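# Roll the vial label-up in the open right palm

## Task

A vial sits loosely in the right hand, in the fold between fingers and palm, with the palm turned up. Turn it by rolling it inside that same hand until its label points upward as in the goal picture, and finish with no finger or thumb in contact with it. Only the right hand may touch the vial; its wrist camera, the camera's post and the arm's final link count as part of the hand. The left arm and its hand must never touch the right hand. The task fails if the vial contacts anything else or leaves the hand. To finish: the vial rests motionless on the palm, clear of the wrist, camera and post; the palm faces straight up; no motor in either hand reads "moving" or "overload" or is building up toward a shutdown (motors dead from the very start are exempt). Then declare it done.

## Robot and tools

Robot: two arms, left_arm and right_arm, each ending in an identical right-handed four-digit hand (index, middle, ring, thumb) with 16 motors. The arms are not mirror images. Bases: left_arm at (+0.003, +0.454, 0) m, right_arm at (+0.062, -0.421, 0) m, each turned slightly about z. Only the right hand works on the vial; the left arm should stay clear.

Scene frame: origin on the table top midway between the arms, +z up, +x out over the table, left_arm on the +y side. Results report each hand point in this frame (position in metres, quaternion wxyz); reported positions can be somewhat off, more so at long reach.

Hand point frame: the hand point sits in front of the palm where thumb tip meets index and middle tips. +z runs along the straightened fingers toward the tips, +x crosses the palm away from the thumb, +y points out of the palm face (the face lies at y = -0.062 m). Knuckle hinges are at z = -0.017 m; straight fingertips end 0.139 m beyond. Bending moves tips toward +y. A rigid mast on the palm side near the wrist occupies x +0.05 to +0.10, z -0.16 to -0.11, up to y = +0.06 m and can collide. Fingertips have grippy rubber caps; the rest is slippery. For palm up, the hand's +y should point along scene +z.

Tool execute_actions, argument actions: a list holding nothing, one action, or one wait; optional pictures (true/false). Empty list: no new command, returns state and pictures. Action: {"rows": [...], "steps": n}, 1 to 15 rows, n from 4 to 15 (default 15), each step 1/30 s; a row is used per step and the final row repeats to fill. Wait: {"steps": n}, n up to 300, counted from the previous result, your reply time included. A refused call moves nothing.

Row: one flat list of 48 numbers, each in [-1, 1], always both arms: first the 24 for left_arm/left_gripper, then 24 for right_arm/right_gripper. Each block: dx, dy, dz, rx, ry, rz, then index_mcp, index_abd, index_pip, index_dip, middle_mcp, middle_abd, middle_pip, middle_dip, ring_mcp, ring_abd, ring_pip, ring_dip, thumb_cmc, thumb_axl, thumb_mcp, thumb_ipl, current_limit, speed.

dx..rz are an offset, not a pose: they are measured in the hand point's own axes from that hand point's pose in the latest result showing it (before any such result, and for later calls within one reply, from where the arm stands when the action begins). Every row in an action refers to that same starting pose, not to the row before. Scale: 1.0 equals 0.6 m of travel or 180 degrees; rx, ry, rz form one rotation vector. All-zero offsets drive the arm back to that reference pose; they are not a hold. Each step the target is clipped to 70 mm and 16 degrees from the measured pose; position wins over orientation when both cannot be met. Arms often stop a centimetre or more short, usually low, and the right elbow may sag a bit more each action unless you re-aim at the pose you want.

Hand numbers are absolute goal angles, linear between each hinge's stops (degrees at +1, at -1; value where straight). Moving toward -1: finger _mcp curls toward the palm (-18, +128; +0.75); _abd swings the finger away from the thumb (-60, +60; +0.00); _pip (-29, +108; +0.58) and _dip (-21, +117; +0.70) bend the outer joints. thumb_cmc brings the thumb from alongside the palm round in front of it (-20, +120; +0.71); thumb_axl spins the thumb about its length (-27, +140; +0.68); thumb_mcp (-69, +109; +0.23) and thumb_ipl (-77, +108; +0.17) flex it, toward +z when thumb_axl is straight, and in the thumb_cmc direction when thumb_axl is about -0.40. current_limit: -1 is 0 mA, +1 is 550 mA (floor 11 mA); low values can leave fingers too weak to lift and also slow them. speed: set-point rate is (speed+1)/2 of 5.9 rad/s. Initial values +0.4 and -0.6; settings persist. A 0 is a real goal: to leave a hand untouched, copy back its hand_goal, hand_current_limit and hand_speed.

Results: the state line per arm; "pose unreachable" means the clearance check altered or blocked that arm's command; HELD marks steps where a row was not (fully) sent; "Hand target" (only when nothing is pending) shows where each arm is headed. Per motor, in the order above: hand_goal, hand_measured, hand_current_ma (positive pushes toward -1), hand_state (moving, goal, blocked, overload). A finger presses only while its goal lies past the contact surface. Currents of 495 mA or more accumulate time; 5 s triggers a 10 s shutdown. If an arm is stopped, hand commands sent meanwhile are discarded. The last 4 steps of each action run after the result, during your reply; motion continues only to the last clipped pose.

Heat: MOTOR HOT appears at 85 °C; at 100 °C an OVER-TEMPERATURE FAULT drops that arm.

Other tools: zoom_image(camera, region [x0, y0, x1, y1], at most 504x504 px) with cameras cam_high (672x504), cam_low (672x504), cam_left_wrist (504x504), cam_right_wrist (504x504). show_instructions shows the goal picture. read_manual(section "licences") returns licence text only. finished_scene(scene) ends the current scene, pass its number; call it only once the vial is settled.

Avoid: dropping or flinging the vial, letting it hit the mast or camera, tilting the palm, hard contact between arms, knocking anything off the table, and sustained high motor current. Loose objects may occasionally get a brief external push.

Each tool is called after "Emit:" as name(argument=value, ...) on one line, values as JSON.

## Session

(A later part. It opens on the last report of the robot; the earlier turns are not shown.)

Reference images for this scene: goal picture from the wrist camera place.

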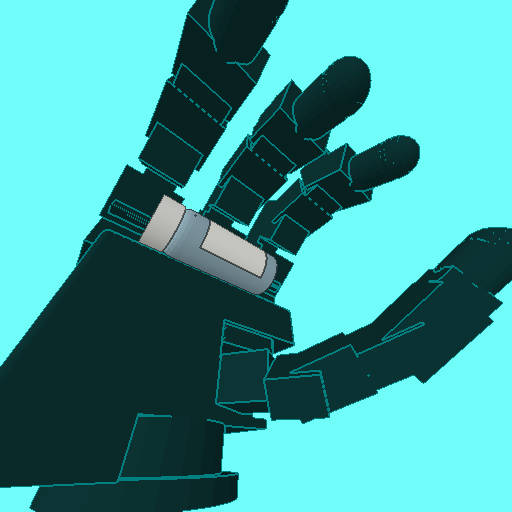

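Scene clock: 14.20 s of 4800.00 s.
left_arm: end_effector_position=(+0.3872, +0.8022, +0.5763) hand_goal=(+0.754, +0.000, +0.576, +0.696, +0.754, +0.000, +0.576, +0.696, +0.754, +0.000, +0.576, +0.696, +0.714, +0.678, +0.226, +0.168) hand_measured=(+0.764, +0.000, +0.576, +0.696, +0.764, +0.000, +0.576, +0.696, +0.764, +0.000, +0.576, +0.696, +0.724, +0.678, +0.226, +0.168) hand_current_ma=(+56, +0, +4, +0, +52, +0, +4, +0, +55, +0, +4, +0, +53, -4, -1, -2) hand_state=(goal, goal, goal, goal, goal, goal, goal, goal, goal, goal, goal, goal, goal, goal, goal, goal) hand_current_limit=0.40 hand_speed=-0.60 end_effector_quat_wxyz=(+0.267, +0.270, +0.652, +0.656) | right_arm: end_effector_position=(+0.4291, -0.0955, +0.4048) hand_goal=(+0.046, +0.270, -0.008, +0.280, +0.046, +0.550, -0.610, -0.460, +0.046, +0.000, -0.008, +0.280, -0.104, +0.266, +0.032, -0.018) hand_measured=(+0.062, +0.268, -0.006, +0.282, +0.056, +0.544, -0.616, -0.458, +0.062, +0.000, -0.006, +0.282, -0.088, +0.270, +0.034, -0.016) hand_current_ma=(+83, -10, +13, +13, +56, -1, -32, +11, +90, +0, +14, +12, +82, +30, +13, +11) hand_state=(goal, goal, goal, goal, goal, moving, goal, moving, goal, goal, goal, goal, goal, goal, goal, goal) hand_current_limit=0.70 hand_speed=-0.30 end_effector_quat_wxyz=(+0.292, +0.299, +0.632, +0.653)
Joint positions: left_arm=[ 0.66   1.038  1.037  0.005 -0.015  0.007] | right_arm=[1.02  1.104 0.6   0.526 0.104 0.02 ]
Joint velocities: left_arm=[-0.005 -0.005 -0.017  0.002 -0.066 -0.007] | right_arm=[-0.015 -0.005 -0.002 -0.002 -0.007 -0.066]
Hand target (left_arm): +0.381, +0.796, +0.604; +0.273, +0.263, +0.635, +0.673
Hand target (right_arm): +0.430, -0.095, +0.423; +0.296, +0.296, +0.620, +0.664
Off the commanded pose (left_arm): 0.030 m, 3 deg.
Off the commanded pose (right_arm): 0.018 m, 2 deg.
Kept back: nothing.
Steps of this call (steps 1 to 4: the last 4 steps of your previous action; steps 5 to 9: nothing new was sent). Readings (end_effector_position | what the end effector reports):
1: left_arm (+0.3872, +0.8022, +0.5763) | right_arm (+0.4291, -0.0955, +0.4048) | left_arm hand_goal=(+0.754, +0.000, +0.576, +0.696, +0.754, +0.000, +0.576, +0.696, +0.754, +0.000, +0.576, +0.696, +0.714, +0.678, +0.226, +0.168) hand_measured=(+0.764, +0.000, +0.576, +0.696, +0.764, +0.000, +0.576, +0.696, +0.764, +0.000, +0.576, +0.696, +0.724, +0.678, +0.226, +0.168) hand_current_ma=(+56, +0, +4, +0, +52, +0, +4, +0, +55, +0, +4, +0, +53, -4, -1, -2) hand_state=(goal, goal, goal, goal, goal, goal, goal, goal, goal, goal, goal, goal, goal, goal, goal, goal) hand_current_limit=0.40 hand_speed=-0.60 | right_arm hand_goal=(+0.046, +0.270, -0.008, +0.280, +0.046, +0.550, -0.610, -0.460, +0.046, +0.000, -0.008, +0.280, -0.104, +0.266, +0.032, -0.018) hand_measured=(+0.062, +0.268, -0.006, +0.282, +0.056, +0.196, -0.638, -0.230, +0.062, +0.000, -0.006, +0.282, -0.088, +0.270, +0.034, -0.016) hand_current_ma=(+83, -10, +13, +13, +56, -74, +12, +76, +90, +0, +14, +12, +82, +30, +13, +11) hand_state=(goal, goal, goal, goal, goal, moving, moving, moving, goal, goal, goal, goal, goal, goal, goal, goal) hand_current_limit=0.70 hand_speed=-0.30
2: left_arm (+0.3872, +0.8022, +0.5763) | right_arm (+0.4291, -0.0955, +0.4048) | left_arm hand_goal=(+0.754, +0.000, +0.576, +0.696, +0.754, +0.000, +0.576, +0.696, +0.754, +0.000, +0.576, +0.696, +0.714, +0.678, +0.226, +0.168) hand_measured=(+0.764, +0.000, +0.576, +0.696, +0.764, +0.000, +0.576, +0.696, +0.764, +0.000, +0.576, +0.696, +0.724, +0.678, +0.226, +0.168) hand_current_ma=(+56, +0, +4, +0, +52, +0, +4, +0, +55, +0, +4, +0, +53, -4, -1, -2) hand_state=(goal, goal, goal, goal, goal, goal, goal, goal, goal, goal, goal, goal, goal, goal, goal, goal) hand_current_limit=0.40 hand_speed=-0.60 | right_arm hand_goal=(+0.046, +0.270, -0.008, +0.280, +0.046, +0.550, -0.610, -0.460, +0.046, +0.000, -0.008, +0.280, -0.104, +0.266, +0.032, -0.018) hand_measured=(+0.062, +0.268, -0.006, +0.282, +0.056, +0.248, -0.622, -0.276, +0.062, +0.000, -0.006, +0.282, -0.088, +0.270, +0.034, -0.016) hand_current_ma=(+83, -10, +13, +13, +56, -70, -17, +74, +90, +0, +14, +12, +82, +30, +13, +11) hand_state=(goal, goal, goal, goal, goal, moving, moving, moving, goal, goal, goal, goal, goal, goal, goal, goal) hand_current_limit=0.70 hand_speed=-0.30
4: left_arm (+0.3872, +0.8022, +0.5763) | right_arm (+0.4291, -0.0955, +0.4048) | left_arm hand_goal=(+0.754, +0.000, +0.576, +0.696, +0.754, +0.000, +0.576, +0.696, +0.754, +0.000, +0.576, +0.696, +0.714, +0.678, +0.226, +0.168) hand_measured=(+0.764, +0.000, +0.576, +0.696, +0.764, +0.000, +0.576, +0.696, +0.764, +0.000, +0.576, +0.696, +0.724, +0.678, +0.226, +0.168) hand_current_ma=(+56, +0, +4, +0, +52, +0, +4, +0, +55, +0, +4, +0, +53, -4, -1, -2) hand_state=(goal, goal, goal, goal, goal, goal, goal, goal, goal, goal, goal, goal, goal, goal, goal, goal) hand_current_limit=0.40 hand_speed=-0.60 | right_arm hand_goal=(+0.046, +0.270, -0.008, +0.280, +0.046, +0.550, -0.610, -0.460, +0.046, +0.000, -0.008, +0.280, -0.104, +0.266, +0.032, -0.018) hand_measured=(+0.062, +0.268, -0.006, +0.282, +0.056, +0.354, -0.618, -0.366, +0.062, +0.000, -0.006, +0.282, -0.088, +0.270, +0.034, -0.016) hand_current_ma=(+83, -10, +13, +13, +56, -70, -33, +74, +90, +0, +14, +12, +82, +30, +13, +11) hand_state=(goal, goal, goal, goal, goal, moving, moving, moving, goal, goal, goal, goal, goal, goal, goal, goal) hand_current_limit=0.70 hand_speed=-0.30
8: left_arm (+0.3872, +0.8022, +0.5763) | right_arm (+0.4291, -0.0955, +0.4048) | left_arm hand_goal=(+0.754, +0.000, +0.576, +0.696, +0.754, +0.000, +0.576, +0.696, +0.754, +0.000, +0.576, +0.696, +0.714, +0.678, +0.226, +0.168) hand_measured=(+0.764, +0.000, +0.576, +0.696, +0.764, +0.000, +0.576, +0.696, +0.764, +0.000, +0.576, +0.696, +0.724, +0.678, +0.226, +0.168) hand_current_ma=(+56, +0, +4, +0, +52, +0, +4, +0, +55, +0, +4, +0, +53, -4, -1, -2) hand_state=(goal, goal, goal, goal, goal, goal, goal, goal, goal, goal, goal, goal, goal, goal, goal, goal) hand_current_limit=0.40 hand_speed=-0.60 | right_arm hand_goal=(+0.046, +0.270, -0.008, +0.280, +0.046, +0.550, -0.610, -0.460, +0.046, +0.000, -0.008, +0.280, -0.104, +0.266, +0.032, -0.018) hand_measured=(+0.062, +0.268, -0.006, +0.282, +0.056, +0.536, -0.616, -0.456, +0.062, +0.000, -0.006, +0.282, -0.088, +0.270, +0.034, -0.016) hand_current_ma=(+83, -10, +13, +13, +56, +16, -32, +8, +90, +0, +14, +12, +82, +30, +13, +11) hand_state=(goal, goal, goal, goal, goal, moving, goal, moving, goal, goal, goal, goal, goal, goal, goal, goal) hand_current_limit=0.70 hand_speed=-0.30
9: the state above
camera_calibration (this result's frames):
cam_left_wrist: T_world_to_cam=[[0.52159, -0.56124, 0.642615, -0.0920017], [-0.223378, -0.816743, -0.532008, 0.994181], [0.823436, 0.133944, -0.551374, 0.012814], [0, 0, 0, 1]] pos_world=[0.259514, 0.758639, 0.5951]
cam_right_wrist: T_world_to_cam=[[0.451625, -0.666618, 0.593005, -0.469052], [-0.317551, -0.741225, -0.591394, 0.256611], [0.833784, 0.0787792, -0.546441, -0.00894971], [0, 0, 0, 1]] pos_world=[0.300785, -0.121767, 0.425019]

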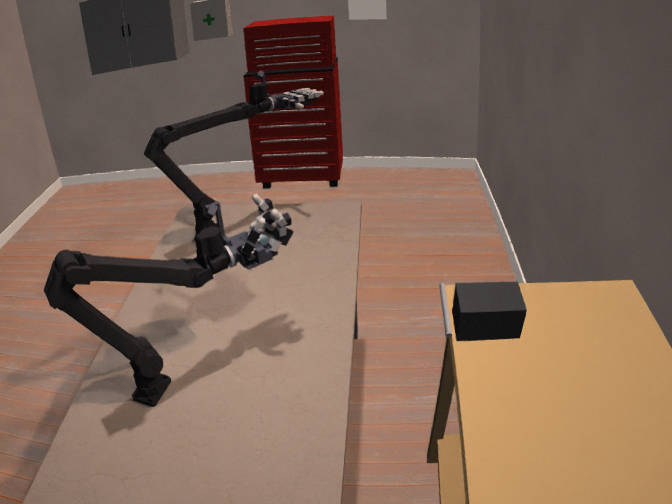

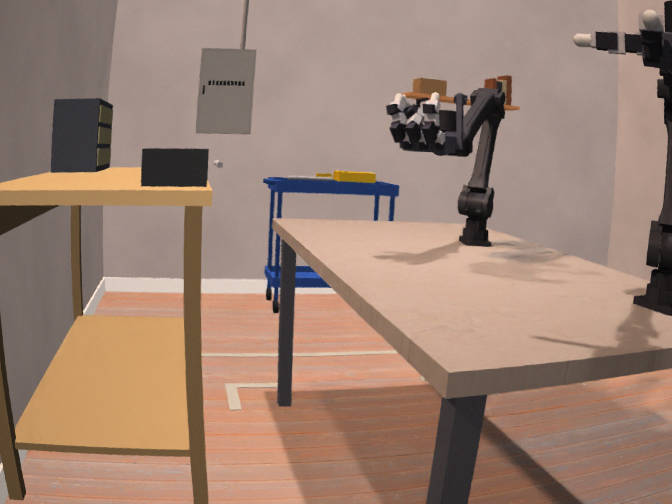

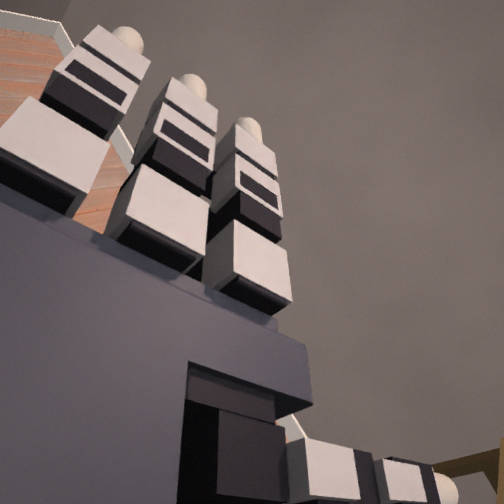

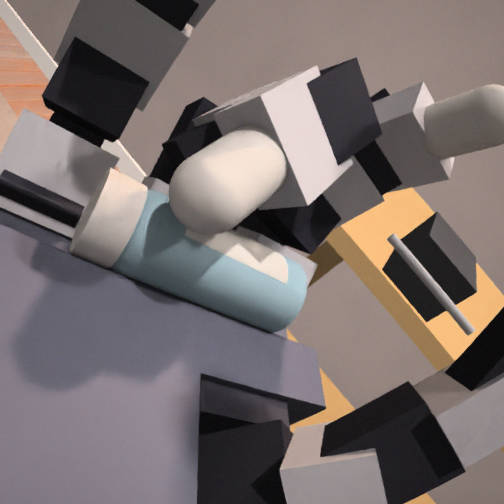

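Emit:
zoom_image(camera="cam_right_wrist", region=[60, 140, 330, 345])

Region (60, 140, 330, 345) of cam_right_wrist's 504x504 image, scaled by 1.867, with more detail than that image has; it fills the top 383 rows of this view, and the rest is white.

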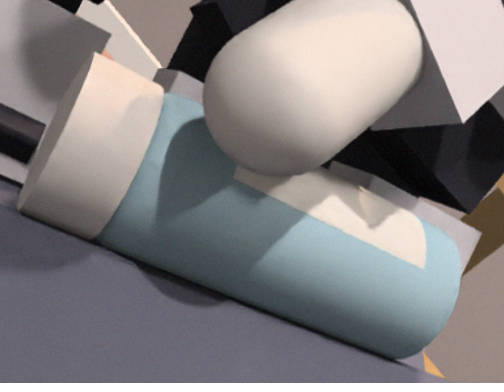

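Emit:
execute_actions(actions=[{"rows": [[0,0.0478,-0.012,-0.0163,0,0,0.754,0,0.576,0.696,0.754,0,0.576,0.696,0.754,0,0.576,0.696,0.714,0.678,0.226,0.168,0.4,-0.6,0.0015,0.0303,0.0035,-0.0111,0,0.001,0.046,0.27,-0.008,0.28,0.046,0.63,-1,-0.46,0.046,0,-0.008,0.28,-0.104,0.266,0.032,-0.018,0.2,0.6],[0,0.0478,-0.012,-0.0163,0,0,0.754,0,0.576,0.696,0.754,0,0.576,0.696,0.754,0,0.576,0.696,0.714,0.678,0.226,0.168,0.4,-0.6,0.0015,0.0303,0.0035,-0.0111,0,0.001,0.046,0.27,-0.008,0.28,0.046,0.63,-1,-0.46,0.046,0,-0.008,0.28,-0.104,0.266,0.032,-0.018,0.2,0.6],[0,0.0478,-0.012,-0.0163,0,0,0.754,0,0.576,0.696,0.754,0,0.576,0.696,0.754,0,0.576,0.696,0.714,0.678,0.226,0.168,0.4,-0.6,0.0015,0.0303,0.0035,-0.0111,0,0.001,0.046,0.27,-0.008,0.28,0.046,0.63,-1,-0.46,0.046,0,-0.008,0.28,-0.104,0.266,0.032,-0.018,0.2,0.6],[0,0.0478,-0.012,-0.0163,0,0,0.754,0,0.576,0.696,0.754,0,0.576,0.696,0.754,0,0.576,0.696,0.714,0.678,0.226,0.168,0.4,-0.6,0.0015,0.0303,0.0035,-0.0111,0,0.001,0.046,0.27,-0.008,0.28,0.046,0.63,-1,-0.46,0.046,0,-0.008,0.28,-0.104,0.266,0.032,-0.018,0.13,0.6],[0,0.0478,-0.012,-0.0163,0,0,0.754,0,0.576,0.696,0.754,0,0.576,0.696,0.754,0,0.576,0.696,0.714,0.678,0.226,0.168,0.4,-0.6,0.0015,0.0303,0.0035,-0.0111,0,0.001,0.046,0.27,-0.008,0.28,0.046,0.63,-1,-0.18,0.046,0,-0.008,0.28,-0.104,0.266,0.032,-0.018,0.13,-0.7]], "steps": 15}])

Emit:
execute_actions(actions=[{"rows": [[0,0.0478,-0.012,-0.0163,0,0,0.754,0,0.576,0.696,0.754,0,0.576,0.696,0.754,0,0.576,0.696,0.714,0.678,0.226,0.168,0.4,-0.6,0.0015,0.0303,0.0035,-0.0111,0,0.001,0.046,0.27,-0.008,0.28,0.046,0.63,-1,-0.18,0.046,0,-0.008,0.28,-0.104,0.266,0.032,-0.018,0.13,-0.7],[0,0.0478,-0.012,-0.0163,0,0,0.754,0,0.576,0.696,0.754,0,0.576,0.696,0.754,0,0.576,0.696,0.714,0.678,0.226,0.168,0.4,-0.6,0.0015,0.0303,0.0035,-0.0111,0,0.001,0.046,0.27,-0.008,0.28,0.046,0.63,-1,-0.18,0.046,0,-0.008,0.28,-0.104,0.266,0.032,-0.018,0.13,-0.7],[0,0.0478,-0.012,-0.0163,0,0,0.754,0,0.576,0.696,0.754,0,0.576,0.696,0.754,0,0.576,0.696,0.714,0.678,0.226,0.168,0.4,-0.6,0.0015,0.0303,0.0035,-0.0111,0,0.001,0.046,0.27,-0.008,0.28,0.046,0.63,-0.9,-0.18,0.046,0,-0.008,0.28,-0.104,0.266,0.032,-0.018,0.13,0.6],[0,0.0478,-0.012,-0.0163,0,0,0.754,0,0.576,0.696,0.754,0,0.576,0.696,0.754,0,0.576,0.696,0.714,0.678,0.226,0.168,0.4,-0.6,0.0015,0.0303,0.0035,-0.0111,0,0.001,0.046,0.27,-0.008,0.28,0.046,0.63,-0.3,-0.18,0.046,0,-0.008,0.28,-0.104,0.266,0.032,-0.018,0.4,-0.8],[0,0.0478,-0.012,-0.0163,0,0,0.754,0,0.576,0.696,0.754,0,0.576,0.696,0.754,0,0.576,0.696,0.714,0.678,0.226,0.168,0.4,-0.6,0.0015,0.0303,0.0035,-0.0111,0,0.001,0.046,0.27,-0.008,0.28,0.046,0.63,-0.3,-0.18,0.046,0,-0.008,0.28,-0.104,0.266,0.032,-0.018,0.4,-0.8],[0,0.0478,-0.012,-0.0163,0,0,0.754,0,0.576,0.696,0.754,0,0.576,0.696,0.754,0,0.576,0.696,0.714,0.678,0.226,0.168,0.4,-0.6,0.0015,0.0303,0.0035,-0.0111,0,0.001,0.046,0.27,-0.008,0.28,0.046,0.63,-0.3,-0.18,0.046,0,-0.008,0.28,-0.104,0.266,0.032,-0.018,0.4,-0.8],[0,0.0478,-0.012,-0.0163,0,0,0.754,0,0.576,0.696,0.754,0,0.576,0.696,0.754,0,0.576,0.696,0.714,0.678,0.226,0.168,0.4,-0.6,0.0015,0.0303,0.0035,-0.0111,0,0.001,0.046,0.27,-0.008,0.28,0.046,0.63,-0.45,-0.18,0.046,0,-0.008,0.28,-0.104,0.266,0.032,-0.018,0.5,-0.4]], "steps": 15}], pictures=true)

Scene clock: 16.53 s of 4800.00 s.
left_arm: end_effector_position=(+0.3872, +0.8022, +0.5763) hand_goal=(+0.754, +0.000, +0.576, +0.696, +0.754, +0.000, +0.576, +0.696, +0.754, +0.000, +0.576, +0.696, +0.714, +0.678, +0.226, +0.168) hand_measured=(+0.764, +0.000, +0.576, +0.696, +0.764, +0.000, +0.576, +0.696, +0.764, +0.000, +0.576, +0.696, +0.724, +0.678, +0.226, +0.168) hand_current_ma=(+56, +0, +4, +0, +52, +0, +4, +0, +55, +0, +4, +0, +53, -4, -1, -2) hand_state=(goal, goal, goal, goal, goal, goal, goal, goal, goal, goal, goal, goal, goal, goal, goal, goal) hand_current_limit=0.40 hand_speed=-0.60 end_effector_quat_wxyz=(+0.267, +0.270, +0.652, +0.656) | right_arm: end_effector_position=(+0.4291, -0.0955, +0.4048) hand_goal=(+0.046, +0.270, -0.008, +0.280, +0.046, +0.630, -1.000, -0.180, +0.046, +0.000, -0.008, +0.280, -0.104, +0.266, +0.032, -0.018) hand_measured=(+0.062, +0.268, -0.006, +0.282, +0.060, +0.634, -0.788, -0.346, +0.062, +0.000, -0.006, +0.282, -0.088, +0.270, +0.034, -0.016) hand_current_ma=(+83, -10, +13, +13, +71, +14, +161, -24, +90, +0, +14, +12, +82, +30, +13, +11) hand_state=(goal, goal, goal, goal, goal, goal, moving, moving, goal, goal, goal, goal, goal, goal, goal, goal) hand_current_limit=0.13 hand_speed=-0.70 end_effector_quat_wxyz=(+0.292, +0.299, +0.632, +0.653)
Joint positions: left_arm=[ 0.66   1.038  1.037  0.005 -0.015  0.007] | right_arm=[1.02  1.104 0.6   0.526 0.104 0.02 ]
Joint velocities: left_arm=[-0.005 -0.005 -0.007 -0.012 -0.007 -0.007] | right_arm=[ 0.005 -0.015  0.002 -0.012 -0.007  0.022]
Steps of this call (steps 1 to 59: nothing new was sent; steps 60 to 70: the first 11 steps of this action). Readings (end_effector_position | what the end effector reports):
60: left_arm (+0.3872, +0.8022, +0.5763) | right_arm (+0.4291, -0.0955, +0.4048) | left_arm hand_goal=(+0.754, +0.000, +0.576, +0.696, +0.754, +0.000, +0.576, +0.696, +0.754, +0.000, +0.576, +0.696, +0.714, +0.678, +0.226, +0.168) hand_measured=(+0.764, +0.000, +0.576, +0.696, +0.764, +0.000, +0.576, +0.696, +0.764, +0.000, +0.576, +0.696, +0.724, +0.678, +0.226, +0.168) hand_current_ma=(+56, +0, +4, +0, +52, +0, +4, +0, +55, +0, +4, +0, +53, -4, -1, -2) hand_state=(goal, goal, goal, goal, goal, goal, goal, goal, goal, goal, goal, goal, goal, goal, goal, goal) hand_current_limit=0.40 hand_speed=-0.60 | right_arm hand_goal=(+0.046, +0.270, -0.008, +0.280, +0.046, +0.630, -1.000, -0.460, +0.046, +0.000, -0.008, +0.280, -0.104, +0.266, +0.032, -0.018) hand_measured=(+0.062, +0.268, -0.006, +0.282, +0.056, +0.548, -0.616, -0.458, +0.062, +0.000, -0.006, +0.282, -0.088, +0.270, +0.034, -0.016) hand_current_ma=(+83, -10, +13, +13, +56, -10, -32, +12, +90, +0, +14, +12, +82, +30, +13, +11) hand_state=(goal, goal, goal, goal, goal, moving, moving, goal, goal, goal, goal, goal, goal, goal, goal, goal) hand_current_limit=0.20 hand_speed=0.60
61: left_arm (+0.3872, +0.8022, +0.5763) | right_arm (+0.4291, -0.0955, +0.4048) | left_arm hand_goal=(+0.754, +0.000, +0.576, +0.696, +0.754, +0.000, +0.576, +0.696, +0.754, +0.000, +0.576, +0.696, +0.714, +0.678, +0.226, +0.168) hand_measured=(+0.764, +0.000, +0.576, +0.696, +0.764, +0.000, +0.576, +0.696, +0.764, +0.000, +0.576, +0.696, +0.724, +0.678, +0.226, +0.168) hand_current_ma=(+56, +0, +4, +0, +52, +0, +4, +0, +55, +0, +4, +0, +53, -4, -1, -2) hand_state=(goal, goal, goal, goal, goal, goal, goal, goal, goal, goal, goal, goal, goal, goal, goal, goal) hand_current_limit=0.40 hand_speed=-0.60 | right_arm hand_goal=(+0.046, +0.270, -0.008, +0.280, +0.046, +0.630, -1.000, -0.460, +0.046, +0.000, -0.008, +0.280, -0.104, +0.266, +0.032, -0.018) hand_measured=(+0.062, +0.268, -0.006, +0.282, +0.056, +0.554, -0.620, -0.458, +0.062, +0.000, -0.006, +0.282, -0.088, +0.270, +0.034, -0.016) hand_current_ma=(+83, -10, +13, +13, +56, -162, +161, +12, +90, +0, +14, +12, +82, +30, +13, +11) hand_state=(goal, goal, goal, goal, goal, moving, moving, goal, goal, goal, goal, goal, goal, goal, goal, goal) hand_current_limit=0.20 hand_speed=0.60
63: left_arm (+0.3872, +0.8022, +0.5763) | right_arm (+0.4291, -0.0955, +0.4048) | left_arm hand_goal=(+0.754, +0.000, +0.576, +0.696, +0.754, +0.000, +0.576, +0.696, +0.754, +0.000, +0.576, +0.696, +0.714, +0.678, +0.226, +0.168) hand_measured=(+0.764, +0.000, +0.576, +0.696, +0.764, +0.000, +0.576, +0.696, +0.764, +0.000, +0.576, +0.696, +0.724, +0.678, +0.226, +0.168) hand_current_ma=(+56, +0, +4, +0, +52, +0, +4, +0, +55, +0, +4, +0, +53, -4, -1, -2) hand_state=(goal, goal, goal, goal, goal, goal, goal, goal, goal, goal, goal, goal, goal, goal, goal, goal) hand_current_limit=0.40 hand_speed=-0.60 | right_arm hand_goal=(+0.046, +0.270, -0.008, +0.280, +0.046, +0.630, -1.000, -0.460, +0.046, +0.000, -0.008, +0.280, -0.104, +0.266, +0.032, -0.018) hand_measured=(+0.062, +0.268, -0.006, +0.282, +0.056, +0.616, -0.682, -0.458, +0.062, +0.000, -0.006, +0.282, -0.088, +0.270, +0.034, -0.016) hand_current_ma=(+83, -10, +13, +13, +56, +13, +106, +12, +90, +0, +14, +12, +82, +30, +13, +11) hand_state=(goal, goal, goal, goal, goal, moving, moving, goal, goal, goal, goal, goal, goal, goal, goal, goal) hand_current_limit=0.13 hand_speed=0.60
67: left_arm (+0.3872, +0.8022, +0.5763) | right_arm (+0.4291, -0.0955, +0.4048) | left_arm hand_goal=(+0.754, +0.000, +0.576, +0.696, +0.754, +0.000, +0.576, +0.696, +0.754, +0.000, +0.576, +0.696, +0.714, +0.678, +0.226, +0.168) hand_measured=(+0.764, +0.000, +0.576, +0.696, +0.764, +0.000, +0.576, +0.696, +0.764, +0.000, +0.576, +0.696, +0.724, +0.678, +0.226, +0.168) hand_current_ma=(+56, +0, +4, +0, +52, +0, +4, +0, +55, +0, +4, +0, +53, -4, -1, -2) hand_state=(goal, goal, goal, goal, goal, goal, goal, goal, goal, goal, goal, goal, goal, goal, goal, goal) hand_current_limit=0.40 hand_speed=-0.60 | right_arm hand_goal=(+0.046, +0.270, -0.008, +0.280, +0.046, +0.630, -1.000, -0.180, +0.046, +0.000, -0.008, +0.280, -0.104, +0.266, +0.032, -0.018) hand_measured=(+0.062, +0.268, -0.006, +0.282, +0.060, +0.634, -0.740, -0.416, +0.062, +0.000, -0.006, +0.282, -0.088, +0.270, +0.034, -0.016) hand_current_ma=(+83, -10, +13, +13, +71, +14, +186, -26, +90, +0, +14, +12, +82, +30, +13, +11) hand_state=(goal, goal, goal, goal, moving, moving, moving, moving, goal, goal, goal, goal, goal, goal, goal, goal) hand_current_limit=0.13 hand_speed=-0.70
70: the state above

Scene clock: 17.03 s of 4800.00 s.
left_arm: end_effector_position=(+0.3872, +0.8022, +0.5763) hand_goal=(+0.754, +0.000, +0.576, +0.696, +0.754, +0.000, +0.576, +0.696, +0.754, +0.000, +0.576, +0.696, +0.714, +0.678, +0.226, +0.168) hand_measured=(+0.764, +0.000, +0.576, +0.696, +0.764, +0.000, +0.576, +0.696, +0.764, +0.000, +0.576, +0.696, +0.724, +0.678, +0.226, +0.168) hand_current_ma=(+56, +0, +4, +0, +52, +0, +4, +0, +55, +0, +4, +0, +53, -4, -1, -2) hand_state=(goal, goal, goal, goal, goal, goal, goal, goal, goal, goal, goal, goal, goal, goal, goal, goal) hand_current_limit=0.40 hand_speed=-0.60 end_effector_quat_wxyz=(+0.267, +0.270, +0.652, +0.656) | right_arm: end_effector_position=(+0.4291, -0.0955, +0.4048) hand_goal=(+0.046, +0.270, -0.008, +0.280, +0.046, +0.630, -0.450, -0.180, +0.046, +0.000, -0.008, +0.280, -0.104, +0.266, +0.032, -0.018) hand_measured=(+0.062, +0.268, -0.006, +0.282, +0.056, +0.628, -0.752, -0.182, +0.062, +0.000, -0.006, +0.282, -0.088, +0.270, +0.034, -0.016) hand_current_ma=(+83, -10, +13, +13, +57, -6, -69, -10, +90, +0, +14, +12, +82, +30, +13, +11) hand_state=(goal, goal, goal, goal, goal, goal, moving, goal, goal, goal, goal, goal, goal, goal, goal, goal) hand_current_limit=0.50 hand_speed=-0.40 end_effector_quat_wxyz=(+0.292, +0.299, +0.632, +0.653)
Joint positions: left_arm=[ 0.66   1.038  1.037  0.005 -0.015  0.007] | right_arm=[1.02  1.104 0.6   0.526 0.104 0.02 ]
Joint velocities: left_arm=[-0.015 -0.015  0.002  0.002  0.007 -0.037] | right_arm=[-0.005 -0.005  0.002  0.002 -0.037 -0.066]
Off your previous action's commanded pose (left_arm): 0.030 m, 3 deg at its last step (step 4 of this call).
Off your previous action's commanded pose (right_arm): 0.018 m, 2 deg at its last step (step 4 of this call).
Steps of this call (steps 1 to 4: the last 4 steps of your previous action; steps 5 to 15: the first 11 steps of this action, its rows measured from where the robot was after step 4). Readings (end_effector_position | what the end effector reports):
4: left_arm (+0.3872, +0.8022, +0.5763) | right_arm (+0.4291, -0.0955, +0.4048) | left_arm hand_goal=(+0.754, +0.000, +0.576, +0.696, +0.754, +0.000, +0.576, +0.696, +0.754, +0.000, +0.576, +0.696, +0.714, +0.678, +0.226, +0.168) hand_measured=(+0.764, +0.000, +0.576, +0.696, +0.764, +0.000, +0.576, +0.696, +0.764, +0.000, +0.576, +0.696, +0.724, +0.678, +0.226, +0.168) hand_current_ma=(+56, +0, +4, +0, +52, +0, +4, +0, +55, +0, +4, +0, +53, -4, -1, -2) hand_state=(goal, goal, goal, goal, goal, goal, goal, goal, goal, goal, goal, goal, goal, goal, goal, goal) hand_current_limit=0.40 hand_speed=-0.60 | right_arm hand_goal=(+0.046, +0.270, -0.008, +0.280, +0.046, +0.630, -1.000, -0.180, +0.046, +0.000, -0.008, +0.280, -0.104, +0.266, +0.032, -0.018) hand_measured=(+0.062, +0.268, -0.006, +0.282, +0.060, +0.634, -0.856, -0.250, +0.062, +0.000, -0.006, +0.282, -0.088, +0.270, +0.034, -0.016) hand_current_ma=(+83, -10, +13, +13, +71, +14, +156, -27, +90, +0, +14, +12, +82, +30, +13, +11) hand_state=(goal, goal, goal, goal, goal, goal, moving, moving, goal, goal, goal, goal, goal, goal, goal, goal) hand_current_limit=0.13 hand_speed=-0.70
5: left_arm (+0.3872, +0.8022, +0.5763) | right_arm (+0.4291, -0.0955, +0.4048) | left_arm hand_goal=(+0.754, +0.000, +0.576, +0.696, +0.754, +0.000, +0.576, +0.696, +0.754, +0.000, +0.576, +0.696, +0.714, +0.678, +0.226, +0.168) hand_measured=(+0.764, +0.000, +0.576, +0.696, +0.764, +0.000, +0.576, +0.696, +0.764, +0.000, +0.576, +0.696, +0.724, +0.678, +0.226, +0.168) hand_current_ma=(+56, +0, +4, +0, +52, +0, +4, +0, +55, +0, +4, +0, +53, -4, -1, -2) hand_state=(goal, goal, goal, goal, goal, goal, goal, goal, goal, goal, goal, goal, goal, goal, goal, goal) hand_current_limit=0.40 hand_speed=-0.60 | right_arm hand_goal=(+0.046, +0.270, -0.008, +0.280, +0.046, +0.630, -1.000, -0.180, +0.046, +0.000, -0.008, +0.280, -0.104, +0.266, +0.032, -0.018) hand_measured=(+0.062, +0.268, -0.006, +0.282, +0.060, +0.634, -0.874, -0.226, +0.062, +0.000, -0.006, +0.282, -0.088, +0.270, +0.034, -0.016) hand_current_ma=(+83, -10, +13, +13, +71, +12, +164, -29, +90, +0, +14, +12, +82, +30, +13, +11) hand_state=(goal, goal, goal, goal, goal, goal, moving, moving, goal, goal, goal, goal, goal, goal, goal, goal) hand_current_limit=0.13 hand_speed=-0.70
6: left_arm (+0.3872, +0.8022, +0.5763) | right_arm (+0.4291, -0.0955, +0.4048) | left_arm hand_goal=(+0.754, +0.000, +0.576, +0.696, +0.754, +0.000, +0.576, +0.696, +0.754, +0.000, +0.576, +0.696, +0.714, +0.678, +0.226, +0.168) hand_measured=(+0.764, +0.000, +0.576, +0.696, +0.764, +0.000, +0.576, +0.696, +0.764, +0.000, +0.576, +0.696, +0.724, +0.678, +0.226, +0.168) hand_current_ma=(+56, +0, +4, +0, +52, +0, +4, +0, +55, +0, +4, +0, +53, -4, -1, -2) hand_state=(goal, goal, goal, goal, goal, goal, goal, goal, goal, goal, goal, goal, goal, goal, goal, goal) hand_current_limit=0.40 hand_speed=-0.60 | right_arm hand_goal=(+0.046, +0.270, -0.008, +0.280, +0.046, +0.630, -1.000, -0.180, +0.046, +0.000, -0.008, +0.280, -0.104, +0.266, +0.032, -0.018) hand_measured=(+0.062, +0.268, -0.006, +0.282, +0.060, +0.632, -0.890, -0.202, +0.062, +0.000, -0.006, +0.282, -0.088, +0.270, +0.034, -0.016) hand_current_ma=(+83, -10, +13, +13, +72, +6, +187, -2, +90, +0, +14, +12, +82, +30, +13, +11) hand_state=(goal, goal, goal, goal, goal, moving, moving, moving, goal, goal, goal, goal, goal, goal, goal, goal) hand_current_limit=0.13 hand_speed=-0.70
8: left_arm (+0.3872, +0.8022, +0.5763) | right_arm (+0.4291, -0.0955, +0.4048) | left_arm hand_goal=(+0.754, +0.000, +0.576, +0.696, +0.754, +0.000, +0.576, +0.696, +0.754, +0.000, +0.576, +0.696, +0.714, +0.678, +0.226, +0.168) hand_measured=(+0.764, +0.000, +0.576, +0.696, +0.764, +0.000, +0.576, +0.696, +0.764, +0.000, +0.576, +0.696, +0.724, +0.678, +0.226, +0.168) hand_current_ma=(+56, +0, +4, +0, +52, +0, +4, +0, +55, +0, +4, +0, +53, -4, -1, -2) hand_state=(goal, goal, goal, goal, goal, goal, goal, goal, goal, goal, goal, goal, goal, goal, goal, goal) hand_current_limit=0.40 hand_speed=-0.60 | right_arm hand_goal=(+0.046, +0.270, -0.008, +0.280, +0.046, +0.630, -0.300, -0.180, +0.046, +0.000, -0.008, +0.280, -0.104, +0.266, +0.032, -0.018) hand_measured=(+0.062, +0.268, -0.006, +0.282, +0.064, +0.628, -0.902, -0.182, +0.062, +0.000, -0.006, +0.282, -0.088, +0.270, +0.034, -0.016) hand_current_ma=(+83, -10, +13, +13, +105, -14, +31, +4, +90, +0, +14, +12, +82, +30, +13, +11) hand_state=(goal, goal, goal, goal, moving, moving, moving, moving, goal, goal, goal, goal, goal, goal, goal, goal) hand_current_limit=0.40 hand_speed=-0.80
12: left_arm (+0.3872, +0.8022, +0.5763) | right_arm (+0.4291, -0.0955, +0.4048) | left_arm hand_goal=(+0.754, +0.000, +0.576, +0.696, +0.754, +0.000, +0.576, +0.696, +0.754, +0.000, +0.576, +0.696, +0.714, +0.678, +0.226, +0.168) hand_measured=(+0.764, +0.000, +0.576, +0.696, +0.764, +0.000, +0.576, +0.696, +0.764, +0.000, +0.576, +0.696, +0.724, +0.678, +0.226, +0.168) hand_current_ma=(+56, +0, +4, +0, +52, +0, +4, +0, +55, +0, +4, +0, +53, -4, -1, -2) hand_state=(goal, goal, goal, goal, goal, goal, goal, goal, goal, goal, goal, goal, goal, goal, goal, goal) hand_current_limit=0.40 hand_speed=-0.60 | right_arm hand_goal=(+0.046, +0.270, -0.008, +0.280, +0.046, +0.630, -0.450, -0.180, +0.046, +0.000, -0.008, +0.280, -0.104, +0.266, +0.032, -0.018) hand_measured=(+0.062, +0.268, -0.006, +0.282, +0.058, +0.628, -0.860, -0.182, +0.062, +0.000, -0.006, +0.282, -0.088, +0.270, +0.034, -0.016) hand_current_ma=(+83, -10, +13, +13, +53, -6, -137, -10, +90, +0, +14, +12, +82, +30, +13, +11) hand_state=(goal, goal, goal, goal, moving, goal, moving, goal, goal, goal, goal, goal, goal, goal, goal, goal) hand_current_limit=0.50 hand_speed=-0.40
15: the state above
camera_calibration (this result's frames):
cam_left_wrist: T_world_to_cam=[[0.52159, -0.56124, 0.642615, -0.0920017], [-0.223378, -0.816743, -0.532008, 0.994181], [0.823436, 0.133944, -0.551374, 0.012814], [0, 0, 0, 1]] pos_world=[0.259514, 0.758639, 0.5951]
cam_right_wrist: T_world_to_cam=[[0.451625, -0.666618, 0.593005, -0.469052], [-0.317551, -0.741225, -0.591394, 0.256611], [0.833784, 0.0787792, -0.546441, -0.00894971], [0, 0, 0, 1]] pos_world=[0.300785, -0.121767, 0.425019]

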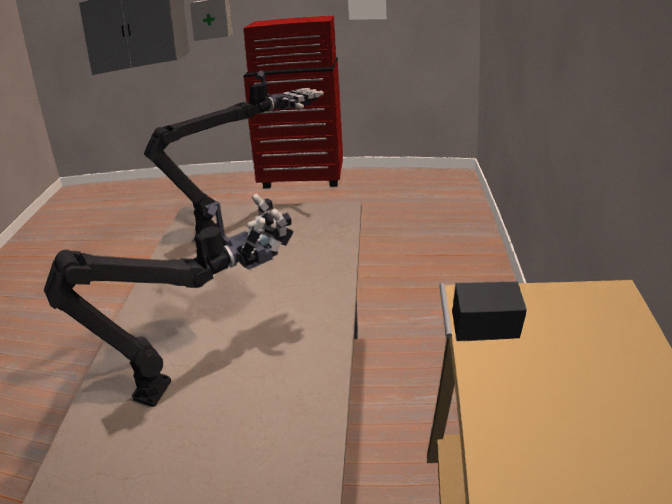

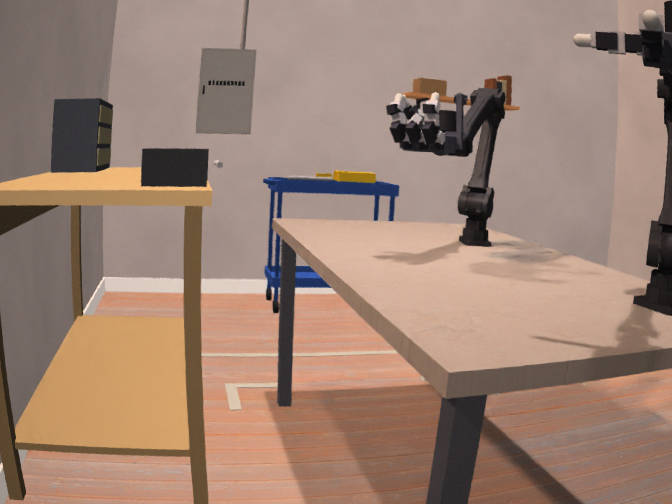

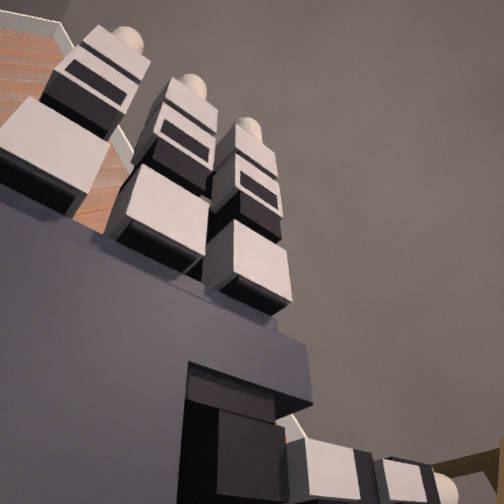

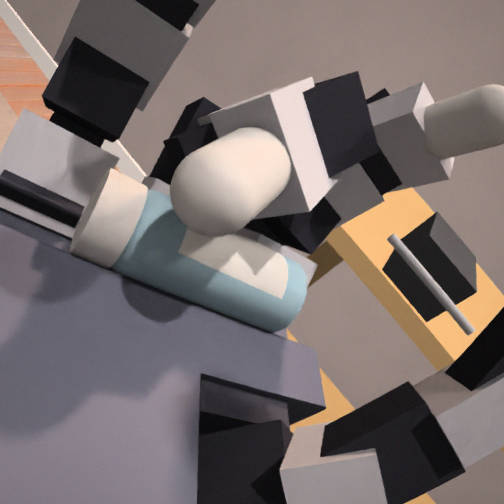

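Emit:
execute_actions(actions=[{"rows": [[0,0.0478,-0.012,-0.0163,0,0,0.754,0,0.576,0.696,0.754,0,0.576,0.696,0.754,0,0.576,0.696,0.714,0.678,0.226,0.168,0.4,-0.6,0.0015,0.0303,0.0035,-0.0111,0,0.001,0.25,0.15,-0.008,0.28,0.25,0.2,-0.008,0.28,0.25,0,-0.008,0.28,-0.104,0.266,0.032,-0.018,0.4,-0.55]], "steps": 15}])

Emit:
execute_actions(actions=[{"steps": 30}], pictures=true)

Scene clock: 17.53 s of 4800.00 s.
left_arm: end_effector_position=(+0.3872, +0.8022, +0.5763) hand_goal=(+0.754, +0.000, +0.576, +0.696, +0.754, +0.000, +0.576, +0.696, +0.754, +0.000, +0.576, +0.696, +0.714, +0.678, +0.226, +0.168) hand_measured=(+0.764, +0.000, +0.576, +0.696, +0.764, +0.000, +0.576, +0.696, +0.764, +0.000, +0.576, +0.696, +0.724, +0.678, +0.226, +0.168) hand_current_ma=(+56, +0, +4, +0, +52, +0, +4, +0, +55, +0, +4, +0, +53, -4, -1, -2) hand_state=(goal, goal, goal, goal, goal, goal, goal, goal, goal, goal, goal, goal, goal, goal, goal, goal) hand_current_limit=0.40 hand_speed=-0.60 end_effector_quat_wxyz=(+0.267, +0.270, +0.652, +0.656) | right_arm: end_effector_position=(+0.4291, -0.0955, +0.4048) hand_goal=(+0.250, +0.150, -0.008, +0.280, +0.250, +0.200, -0.008, +0.280, +0.250, +0.000, -0.008, +0.280, -0.104, +0.266, +0.032, -0.018) hand_measured=(+0.258, +0.156, -0.004, +0.282, +0.254, +0.292, -0.250, +0.128, +0.256, +0.000, -0.006, +0.282, -0.088, +0.270, +0.034, -0.016) hand_current_ma=(+38, +22, +22, +13, +29, +71, -63, -70, +37, +0, +13, +12, +82, +30, +13, +11) hand_state=(goal, moving, goal, goal, moving, moving, moving, moving, moving, goal, goal, goal, goal, goal, goal, goal) hand_current_limit=0.40 hand_speed=-0.55 end_effector_quat_wxyz=(+0.292, +0.299, +0.632, +0.653)
Joint positions: left_arm=[ 0.66   1.038  1.037  0.005 -0.015  0.007] | right_arm=[1.02  1.104 0.6   0.526 0.104 0.02 ]
Joint velocities: left_arm=[ 0.005 -0.005  0.012  0.007 -0.037  0.022] | right_arm=[-0.005 -0.015  0.007 -0.017 -0.007 -0.007]
Off your previous action's commanded pose (left_arm): 0.030 m, 3 deg at its last step (step 4 of this call).
Off your previous action's commanded pose (right_arm): 0.018 m, 2 deg at its last step (step 4 of this call).
Steps of this call (steps 1 to 4: the last 4 steps of your previous action; steps 5 to 15: the first 11 steps of this action). Readings (end_effector_position | what the end effector reports):
5: left_arm (+0.3872, +0.8022, +0.5763) | right_arm (+0.4291, -0.0955, +0.4048) | left_arm hand_goal=(+0.754, +0.000, +0.576, +0.696, +0.754, +0.000, +0.576, +0.696, +0.754, +0.000, +0.576, +0.696, +0.714, +0.678, +0.226, +0.168) hand_measured=(+0.764, +0.000, +0.576, +0.696, +0.764, +0.000, +0.576, +0.696, +0.764, +0.000, +0.576, +0.696, +0.724, +0.678, +0.226, +0.168) hand_current_ma=(+56, +0, +4, +0, +52, +0, +4, +0, +55, +0, +4, +0, +53, -4, -1, -2) hand_state=(goal, goal, goal, goal, goal, goal, goal, goal, goal, goal, goal, goal, goal, goal, goal, goal) hand_current_limit=0.40 hand_speed=-0.60 | right_arm hand_goal=(+0.250, +0.150, -0.008, +0.280, +0.250, +0.200, -0.008, +0.280, +0.250, +0.000, -0.008, +0.280, -0.104, +0.266, +0.032, -0.018) hand_measured=(+0.062, +0.268, -0.006, +0.282, +0.056, +0.628, -0.562, -0.182, +0.062, +0.000, -0.006, +0.282, -0.088, +0.270, +0.034, -0.016) hand_current_ma=(+83, +8, +13, +13, +39, -8, -105, -10, +90, +0, +14, +12, +82, +30, +13, +11) hand_state=(moving, moving, goal, goal, moving, moving, moving, moving, moving, goal, goal, goal, goal, goal, goal, goal) hand_current_limit=0.40 hand_speed=-0.55
6: left_arm (+0.3872, +0.8022, +0.5763) | right_arm (+0.4291, -0.0955, +0.4048) | left_arm hand_goal=(+0.754, +0.000, +0.576, +0.696, +0.754, +0.000, +0.576, +0.696, +0.754, +0.000, +0.576, +0.696, +0.714, +0.678, +0.226, +0.168) hand_measured=(+0.764, +0.000, +0.576, +0.696, +0.764, +0.000, +0.576, +0.696, +0.764, +0.000, +0.576, +0.696, +0.724, +0.678, +0.226, +0.168) hand_current_ma=(+56, +0, +4, +0, +52, +0, +4, +0, +55, +0, +4, +0, +53, -4, -1, -2) hand_state=(goal, goal, goal, goal, goal, goal, goal, goal, goal, goal, goal, goal, goal, goal, goal, goal) hand_current_limit=0.40 hand_speed=-0.60 | right_arm hand_goal=(+0.250, +0.150, -0.008, +0.280, +0.250, +0.200, -0.008, +0.280, +0.250, +0.000, -0.008, +0.280, -0.104, +0.266, +0.032, -0.018) hand_measured=(+0.064, +0.272, -0.006, +0.282, +0.054, +0.624, -0.530, -0.180, +0.064, +0.000, -0.006, +0.282, -0.088, +0.270, +0.034, -0.016) hand_current_ma=(-30, +196, +13, +13, -118, +50, -141, -109, -53, +0, +12, +12, +82, +30, +13, +11) hand_state=(moving, moving, goal, goal, moving, moving, moving, moving, moving, goal, goal, goal, goal, goal, goal, goal) hand_current_limit=0.40 hand_speed=-0.55
8: left_arm (+0.3872, +0.8022, +0.5763) | right_arm (+0.4291, -0.0955, +0.4048) | left_arm hand_goal=(+0.754, +0.000, +0.576, +0.696, +0.754, +0.000, +0.576, +0.696, +0.754, +0.000, +0.576, +0.696, +0.714, +0.678, +0.226, +0.168) hand_measured=(+0.764, +0.000, +0.576, +0.696, +0.764, +0.000, +0.576, +0.696, +0.764, +0.000, +0.576, +0.696, +0.724, +0.678, +0.226, +0.168) hand_current_ma=(+56, +0, +4, +0, +52, +0, +4, +0, +55, +0, +4, +0, +53, -4, -1, -2) hand_state=(goal, goal, goal, goal, goal, goal, goal, goal, goal, goal, goal, goal, goal, goal, goal, goal) hand_current_limit=0.40 hand_speed=-0.60 | right_arm hand_goal=(+0.250, +0.150, -0.008, +0.280, +0.250, +0.200, -0.008, +0.280, +0.250, +0.000, -0.008, +0.280, -0.104, +0.266, +0.032, -0.018) hand_measured=(+0.110, +0.224, -0.006, +0.282, +0.100, +0.560, -0.466, -0.126, +0.106, +0.000, -0.006, +0.282, -0.088, +0.270, +0.034, -0.016) hand_current_ma=(-27, +63, +13, +13, -44, +59, -72, -74, -35, +0, +13, +12, +82, +30, +13, +11) hand_state=(moving, moving, goal, goal, moving, moving, moving, moving, moving, goal, goal, goal, goal, goal, goal, goal) hand_current_limit=0.40 hand_speed=-0.55
12: left_arm (+0.3872, +0.8022, +0.5763) | right_arm (+0.4291, -0.0955, +0.4048) | left_arm hand_goal=(+0.754, +0.000, +0.576, +0.696, +0.754, +0.000, +0.576, +0.696, +0.754, +0.000, +0.576, +0.696, +0.714, +0.678, +0.226, +0.168) hand_measured=(+0.764, +0.000, +0.576, +0.696, +0.764, +0.000, +0.576, +0.696, +0.764, +0.000, +0.576, +0.696, +0.724, +0.678, +0.226, +0.168) hand_current_ma=(+56, +0, +4, +0, +52, +0, +4, +0, +55, +0, +4, +0, +53, -4, -1, -2) hand_state=(goal, goal, goal, goal, goal, goal, goal, goal, goal, goal, goal, goal, goal, goal, goal, goal) hand_current_limit=0.40 hand_speed=-0.60 | right_arm hand_goal=(+0.250, +0.150, -0.008, +0.280, +0.250, +0.200, -0.008, +0.280, +0.250, +0.000, -0.008, +0.280, -0.104, +0.266, +0.032, -0.018) hand_measured=(+0.248, +0.170, +0.000, +0.282, +0.216, +0.418, -0.356, +0.018, +0.240, +0.000, -0.006, +0.282, -0.088, +0.270, +0.034, -0.016) hand_current_ma=(+81, +22, +30, +13, +17, +74, -58, -70, +83, +0, +13, +12, +82, +30, +13, +11) hand_state=(moving, moving, moving, goal, moving, moving, moving, moving, moving, goal, goal, goal, goal, goal, goal, goal) hand_current_limit=0.40 hand_speed=-0.55
15: the state above

Scene clock: 18.53 s of 4800.00 s.
left_arm: end_effector_position=(+0.3872, +0.8022, +0.5763) hand_goal=(+0.754, +0.000, +0.576, +0.696, +0.754, +0.000, +0.576, +0.696, +0.754, +0.000, +0.576, +0.696, +0.714, +0.678, +0.226, +0.168) hand_measured=(+0.764, +0.000, +0.576, +0.696, +0.764, +0.000, +0.576, +0.696, +0.764, +0.000, +0.576, +0.696, +0.724, +0.678, +0.226, +0.168) hand_current_ma=(+56, +0, +4, +0, +52, +0, +4, +0, +55, +0, +4, +0, +53, -4, -1, -2) hand_state=(goal, goal, goal, goal, goal, goal, goal, goal, goal, goal, goal, goal, goal, goal, goal, goal) hand_current_limit=0.40 hand_speed=-0.60 end_effector_quat_wxyz=(+0.267, +0.270, +0.652, +0.656) | right_arm: end_effector_position=(+0.4291, -0.0955, +0.4048) hand_goal=(+0.250, +0.150, -0.008, +0.280, +0.250, +0.200, -0.008, +0.280, +0.250, +0.000, -0.008, +0.280, -0.104, +0.266, +0.032, -0.018) hand_measured=(+0.258, +0.156, -0.004, +0.282, +0.256, +0.204, -0.010, +0.276, +0.256, +0.000, -0.006, +0.282, -0.088, +0.270, +0.034, -0.016) hand_current_ma=(+38, +22, +22, +13, +34, +21, -10, -17, +37, +0, +13, +12, +82, +30, +13, +11) hand_state=(goal, goal, goal, goal, goal, goal, goal, goal, goal, goal, goal, goal, goal, goal, goal, goal) hand_current_limit=0.40 hand_speed=-0.55 end_effector_quat_wxyz=(+0.292, +0.299, +0.632, +0.653)
Joint positions: left_arm=[ 0.66   1.038  1.037  0.005 -0.015  0.007] | right_arm=[1.02  1.104 0.6   0.526 0.104 0.02 ]
Joint velocities: left_arm=[-0.005 -0.005 -0.022  0.002 -0.037  0.066] | right_arm=[ 0.005 -0.015  0.002  0.032 -0.022  0.007]
Hand target (left_arm): +0.381, +0.796, +0.604; +0.273, +0.263, +0.635, +0.673
Hand target (right_arm): +0.430, -0.095, +0.423; +0.296, +0.296, +0.620, +0.664
Off the commanded pose (left_arm): 0.030 m, 3 deg.
Off the commanded pose (right_arm): 0.018 m, 2 deg.
Kept back: nothing.
Steps of this call (steps 1 to 4: the last 4 steps of your previous action; steps 5 to 30: nothing new was sent). Readings (end_effector_position | what the end effector reports):
1: left_arm (+0.3872, +0.8022, +0.5763) | right_arm (+0.4291, -0.0955, +0.4048) | left_arm hand_goal=(+0.754, +0.000, +0.576, +0.696, +0.754, +0.000, +0.576, +0.696, +0.754, +0.000, +0.576, +0.696, +0.714, +0.678, +0.226, +0.168) hand_measured=(+0.764, +0.000, +0.576, +0.696, +0.764, +0.000, +0.576, +0.696, +0.764, +0.000, +0.576, +0.696, +0.724, +0.678, +0.226, +0.168) hand_current_ma=(+56, +0, +4, +0, +52, +0, +4, +0, +55, +0, +4, +0, +53, -4, -1, -2) hand_state=(goal, goal, goal, goal, goal, goal, goal, goal, goal, goal, goal, goal, goal, goal, goal, goal) hand_current_limit=0.40 hand_speed=-0.60 | right_arm hand_goal=(+0.250, +0.150, -0.008, +0.280, +0.250, +0.200, -0.008, +0.280, +0.250, +0.000, -0.008, +0.280, -0.104, +0.266, +0.032, -0.018) hand_measured=(+0.258, +0.156, -0.004, +0.282, +0.254, +0.252, -0.212, +0.164, +0.256, +0.000, -0.006, +0.282, -0.088, +0.270, +0.034, -0.016) hand_current_ma=(+38, +22, +22, +13, +27, +36, -61, -69, +37, +0, +13, +12, +82, +30, +13, +11) hand_state=(goal, moving, goal, goal, moving, moving, moving, moving, goal, goal, goal, goal, goal, goal, goal, goal) hand_current_limit=0.40 hand_speed=-0.55
2: left_arm (+0.3872, +0.8022, +0.5763) | right_arm (+0.4291, -0.0955, +0.4048) | left_arm hand_goal=(+0.754, +0.000, +0.576, +0.696, +0.754, +0.000, +0.576, +0.696, +0.754, +0.000, +0.576, +0.696, +0.714, +0.678, +0.226, +0.168) hand_measured=(+0.764, +0.000, +0.576, +0.696, +0.764, +0.000, +0.576, +0.696, +0.764, +0.000, +0.576, +0.696, +0.724, +0.678, +0.226, +0.168) hand_current_ma=(+56, +0, +4, +0, +52, +0, +4, +0, +55, +0, +4, +0, +53, -4, -1, -2) hand_state=(goal, goal, goal, goal, goal, goal, goal, goal, goal, goal, goal, goal, goal, goal, goal, goal) hand_current_limit=0.40 hand_speed=-0.60 | right_arm hand_goal=(+0.250, +0.150, -0.008, +0.280, +0.250, +0.200, -0.008, +0.280, +0.250, +0.000, -0.008, +0.280, -0.104, +0.266, +0.032, -0.018) hand_measured=(+0.258, +0.156, -0.004, +0.282, +0.254, +0.220, -0.176, +0.202, +0.256, +0.000, -0.006, +0.282, -0.088, +0.270, +0.034, -0.016) hand_current_ma=(+38, +22, +22, +13, +29, -13, -59, -69, +37, +0, +13, +12, +82, +30, +13, +11) hand_state=(goal, goal, goal, goal, goal, moving, moving, moving, goal, goal, goal, goal, goal, goal, goal, goal) hand_current_limit=0.40 hand_speed=-0.55
4: left_arm (+0.3872, +0.8022, +0.5763) | right_arm (+0.4291, -0.0955, +0.4048) | left_arm hand_goal=(+0.754, +0.000, +0.576, +0.696, +0.754, +0.000, +0.576, +0.696, +0.754, +0.000, +0.576, +0.696, +0.714, +0.678, +0.226, +0.168) hand_measured=(+0.764, +0.000, +0.576, +0.696, +0.764, +0.000, +0.576, +0.696, +0.764, +0.000, +0.576, +0.696, +0.724, +0.678, +0.226, +0.168) hand_current_ma=(+56, +0, +4, +0, +52, +0, +4, +0, +55, +0, +4, +0, +53, -4, -1, -2) hand_state=(goal, goal, goal, goal, goal, goal, goal, goal, goal, goal, goal, goal, goal, goal, goal, goal) hand_current_limit=0.40 hand_speed=-0.60 | right_arm hand_goal=(+0.250, +0.150, -0.008, +0.280, +0.250, +0.200, -0.008, +0.280, +0.250, +0.000, -0.008, +0.280, -0.104, +0.266, +0.032, -0.018) hand_measured=(+0.258, +0.156, -0.004, +0.282, +0.256, +0.206, -0.102, +0.262, +0.256, +0.000, -0.006, +0.282, -0.088, +0.270, +0.034, -0.016) hand_current_ma=(+38, +22, +22, +13, +30, +17, -57, +13, +37, +0, +13, +12, +82, +30, +13, +11) hand_state=(goal, goal, goal, goal, goal, moving, moving, moving, goal, goal, goal, goal, goal, goal, goal, goal) hand_current_limit=0.40 hand_speed=-0.55
8: left_arm (+0.3872, +0.8022, +0.5763) | right_arm (+0.4291, -0.0955, +0.4048) | left_arm hand_goal=(+0.754, +0.000, +0.576, +0.696, +0.754, +0.000, +0.576, +0.696, +0.754, +0.000, +0.576, +0.696, +0.714, +0.678, +0.226, +0.168) hand_measured=(+0.764, +0.000, +0.576, +0.696, +0.764, +0.000, +0.576, +0.696, +0.764, +0.000, +0.576, +0.696, +0.724, +0.678, +0.226, +0.168) hand_current_ma=(+56, +0, +4, +0, +52, +0, +4, +0, +55, +0, +4, +0, +53, -4, -1, -2) hand_state=(goal, goal, goal, goal, goal, goal, goal, goal, goal, goal, goal, goal, goal, goal, goal, goal) hand_current_limit=0.40 hand_speed=-0.60 | right_arm hand_goal=(+0.250, +0.150, -0.008, +0.280, +0.250, +0.200, -0.008, +0.280, +0.250, +0.000, -0.008, +0.280, -0.104, +0.266, +0.032, -0.018) hand_measured=(+0.258, +0.156, -0.004, +0.282, +0.256, +0.204, -0.012, +0.276, +0.256, +0.000, -0.006, +0.282, -0.088, +0.270, +0.034, -0.016) hand_current_ma=(+38, +22, +22, +13, +34, +21, -5, -17, +37, +0, +13, +12, +82, +30, +13, +11) hand_state=(goal, goal, goal, goal, goal, goal, moving, goal, goal, goal, goal, goal, goal, goal, goal, goal) hand_current_limit=0.40 hand_speed=-0.55
30: the state above
camera_calibration (this result's frames):
cam_left_wrist: T_world_to_cam=[[0.52159, -0.56124, 0.642615, -0.0920017], [-0.223378, -0.816743, -0.532008, 0.994181], [0.823436, 0.133944, -0.551374, 0.012814], [0, 0, 0, 1]] pos_world=[0.259514, 0.758639, 0.5951]
cam_right_wrist: T_world_to_cam=[[0.451625, -0.666618, 0.593005, -0.469052], [-0.317551, -0.741225, -0.591394, 0.256611], [0.833784, 0.0787792, -0.546441, -0.00894971], [0, 0, 0, 1]] pos_world=[0.300785, -0.121767, 0.425019]

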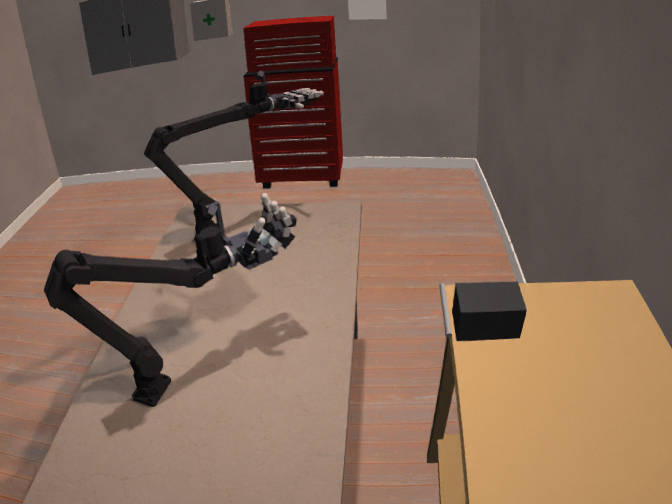

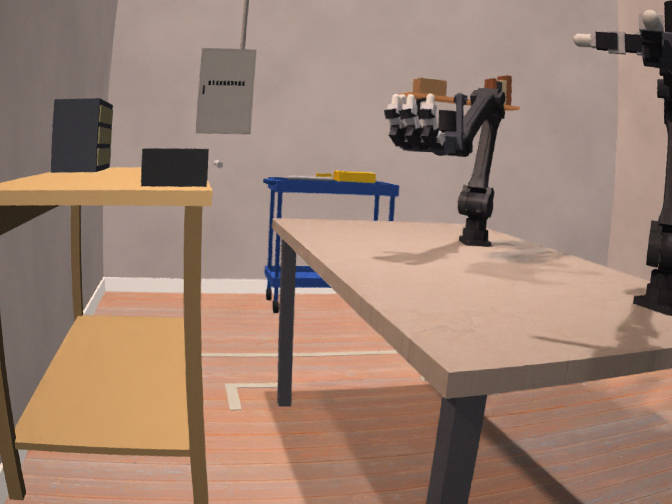

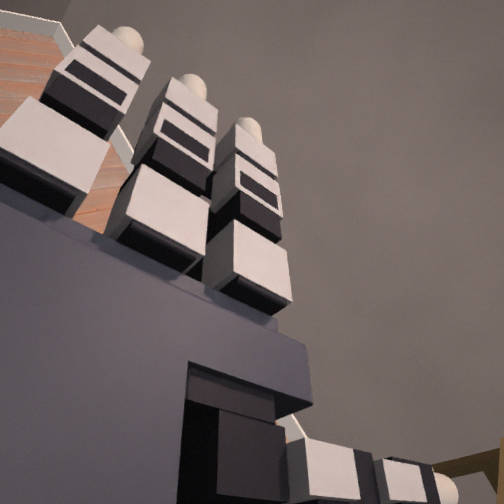

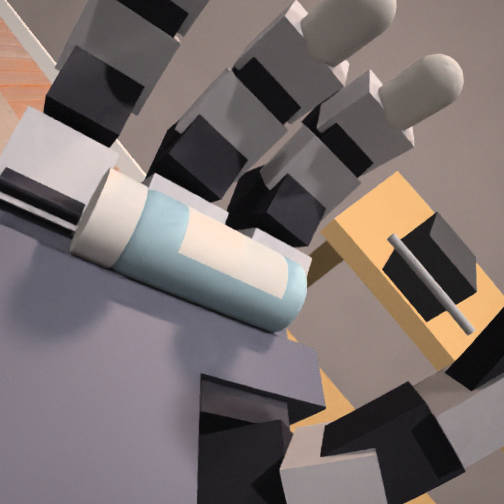

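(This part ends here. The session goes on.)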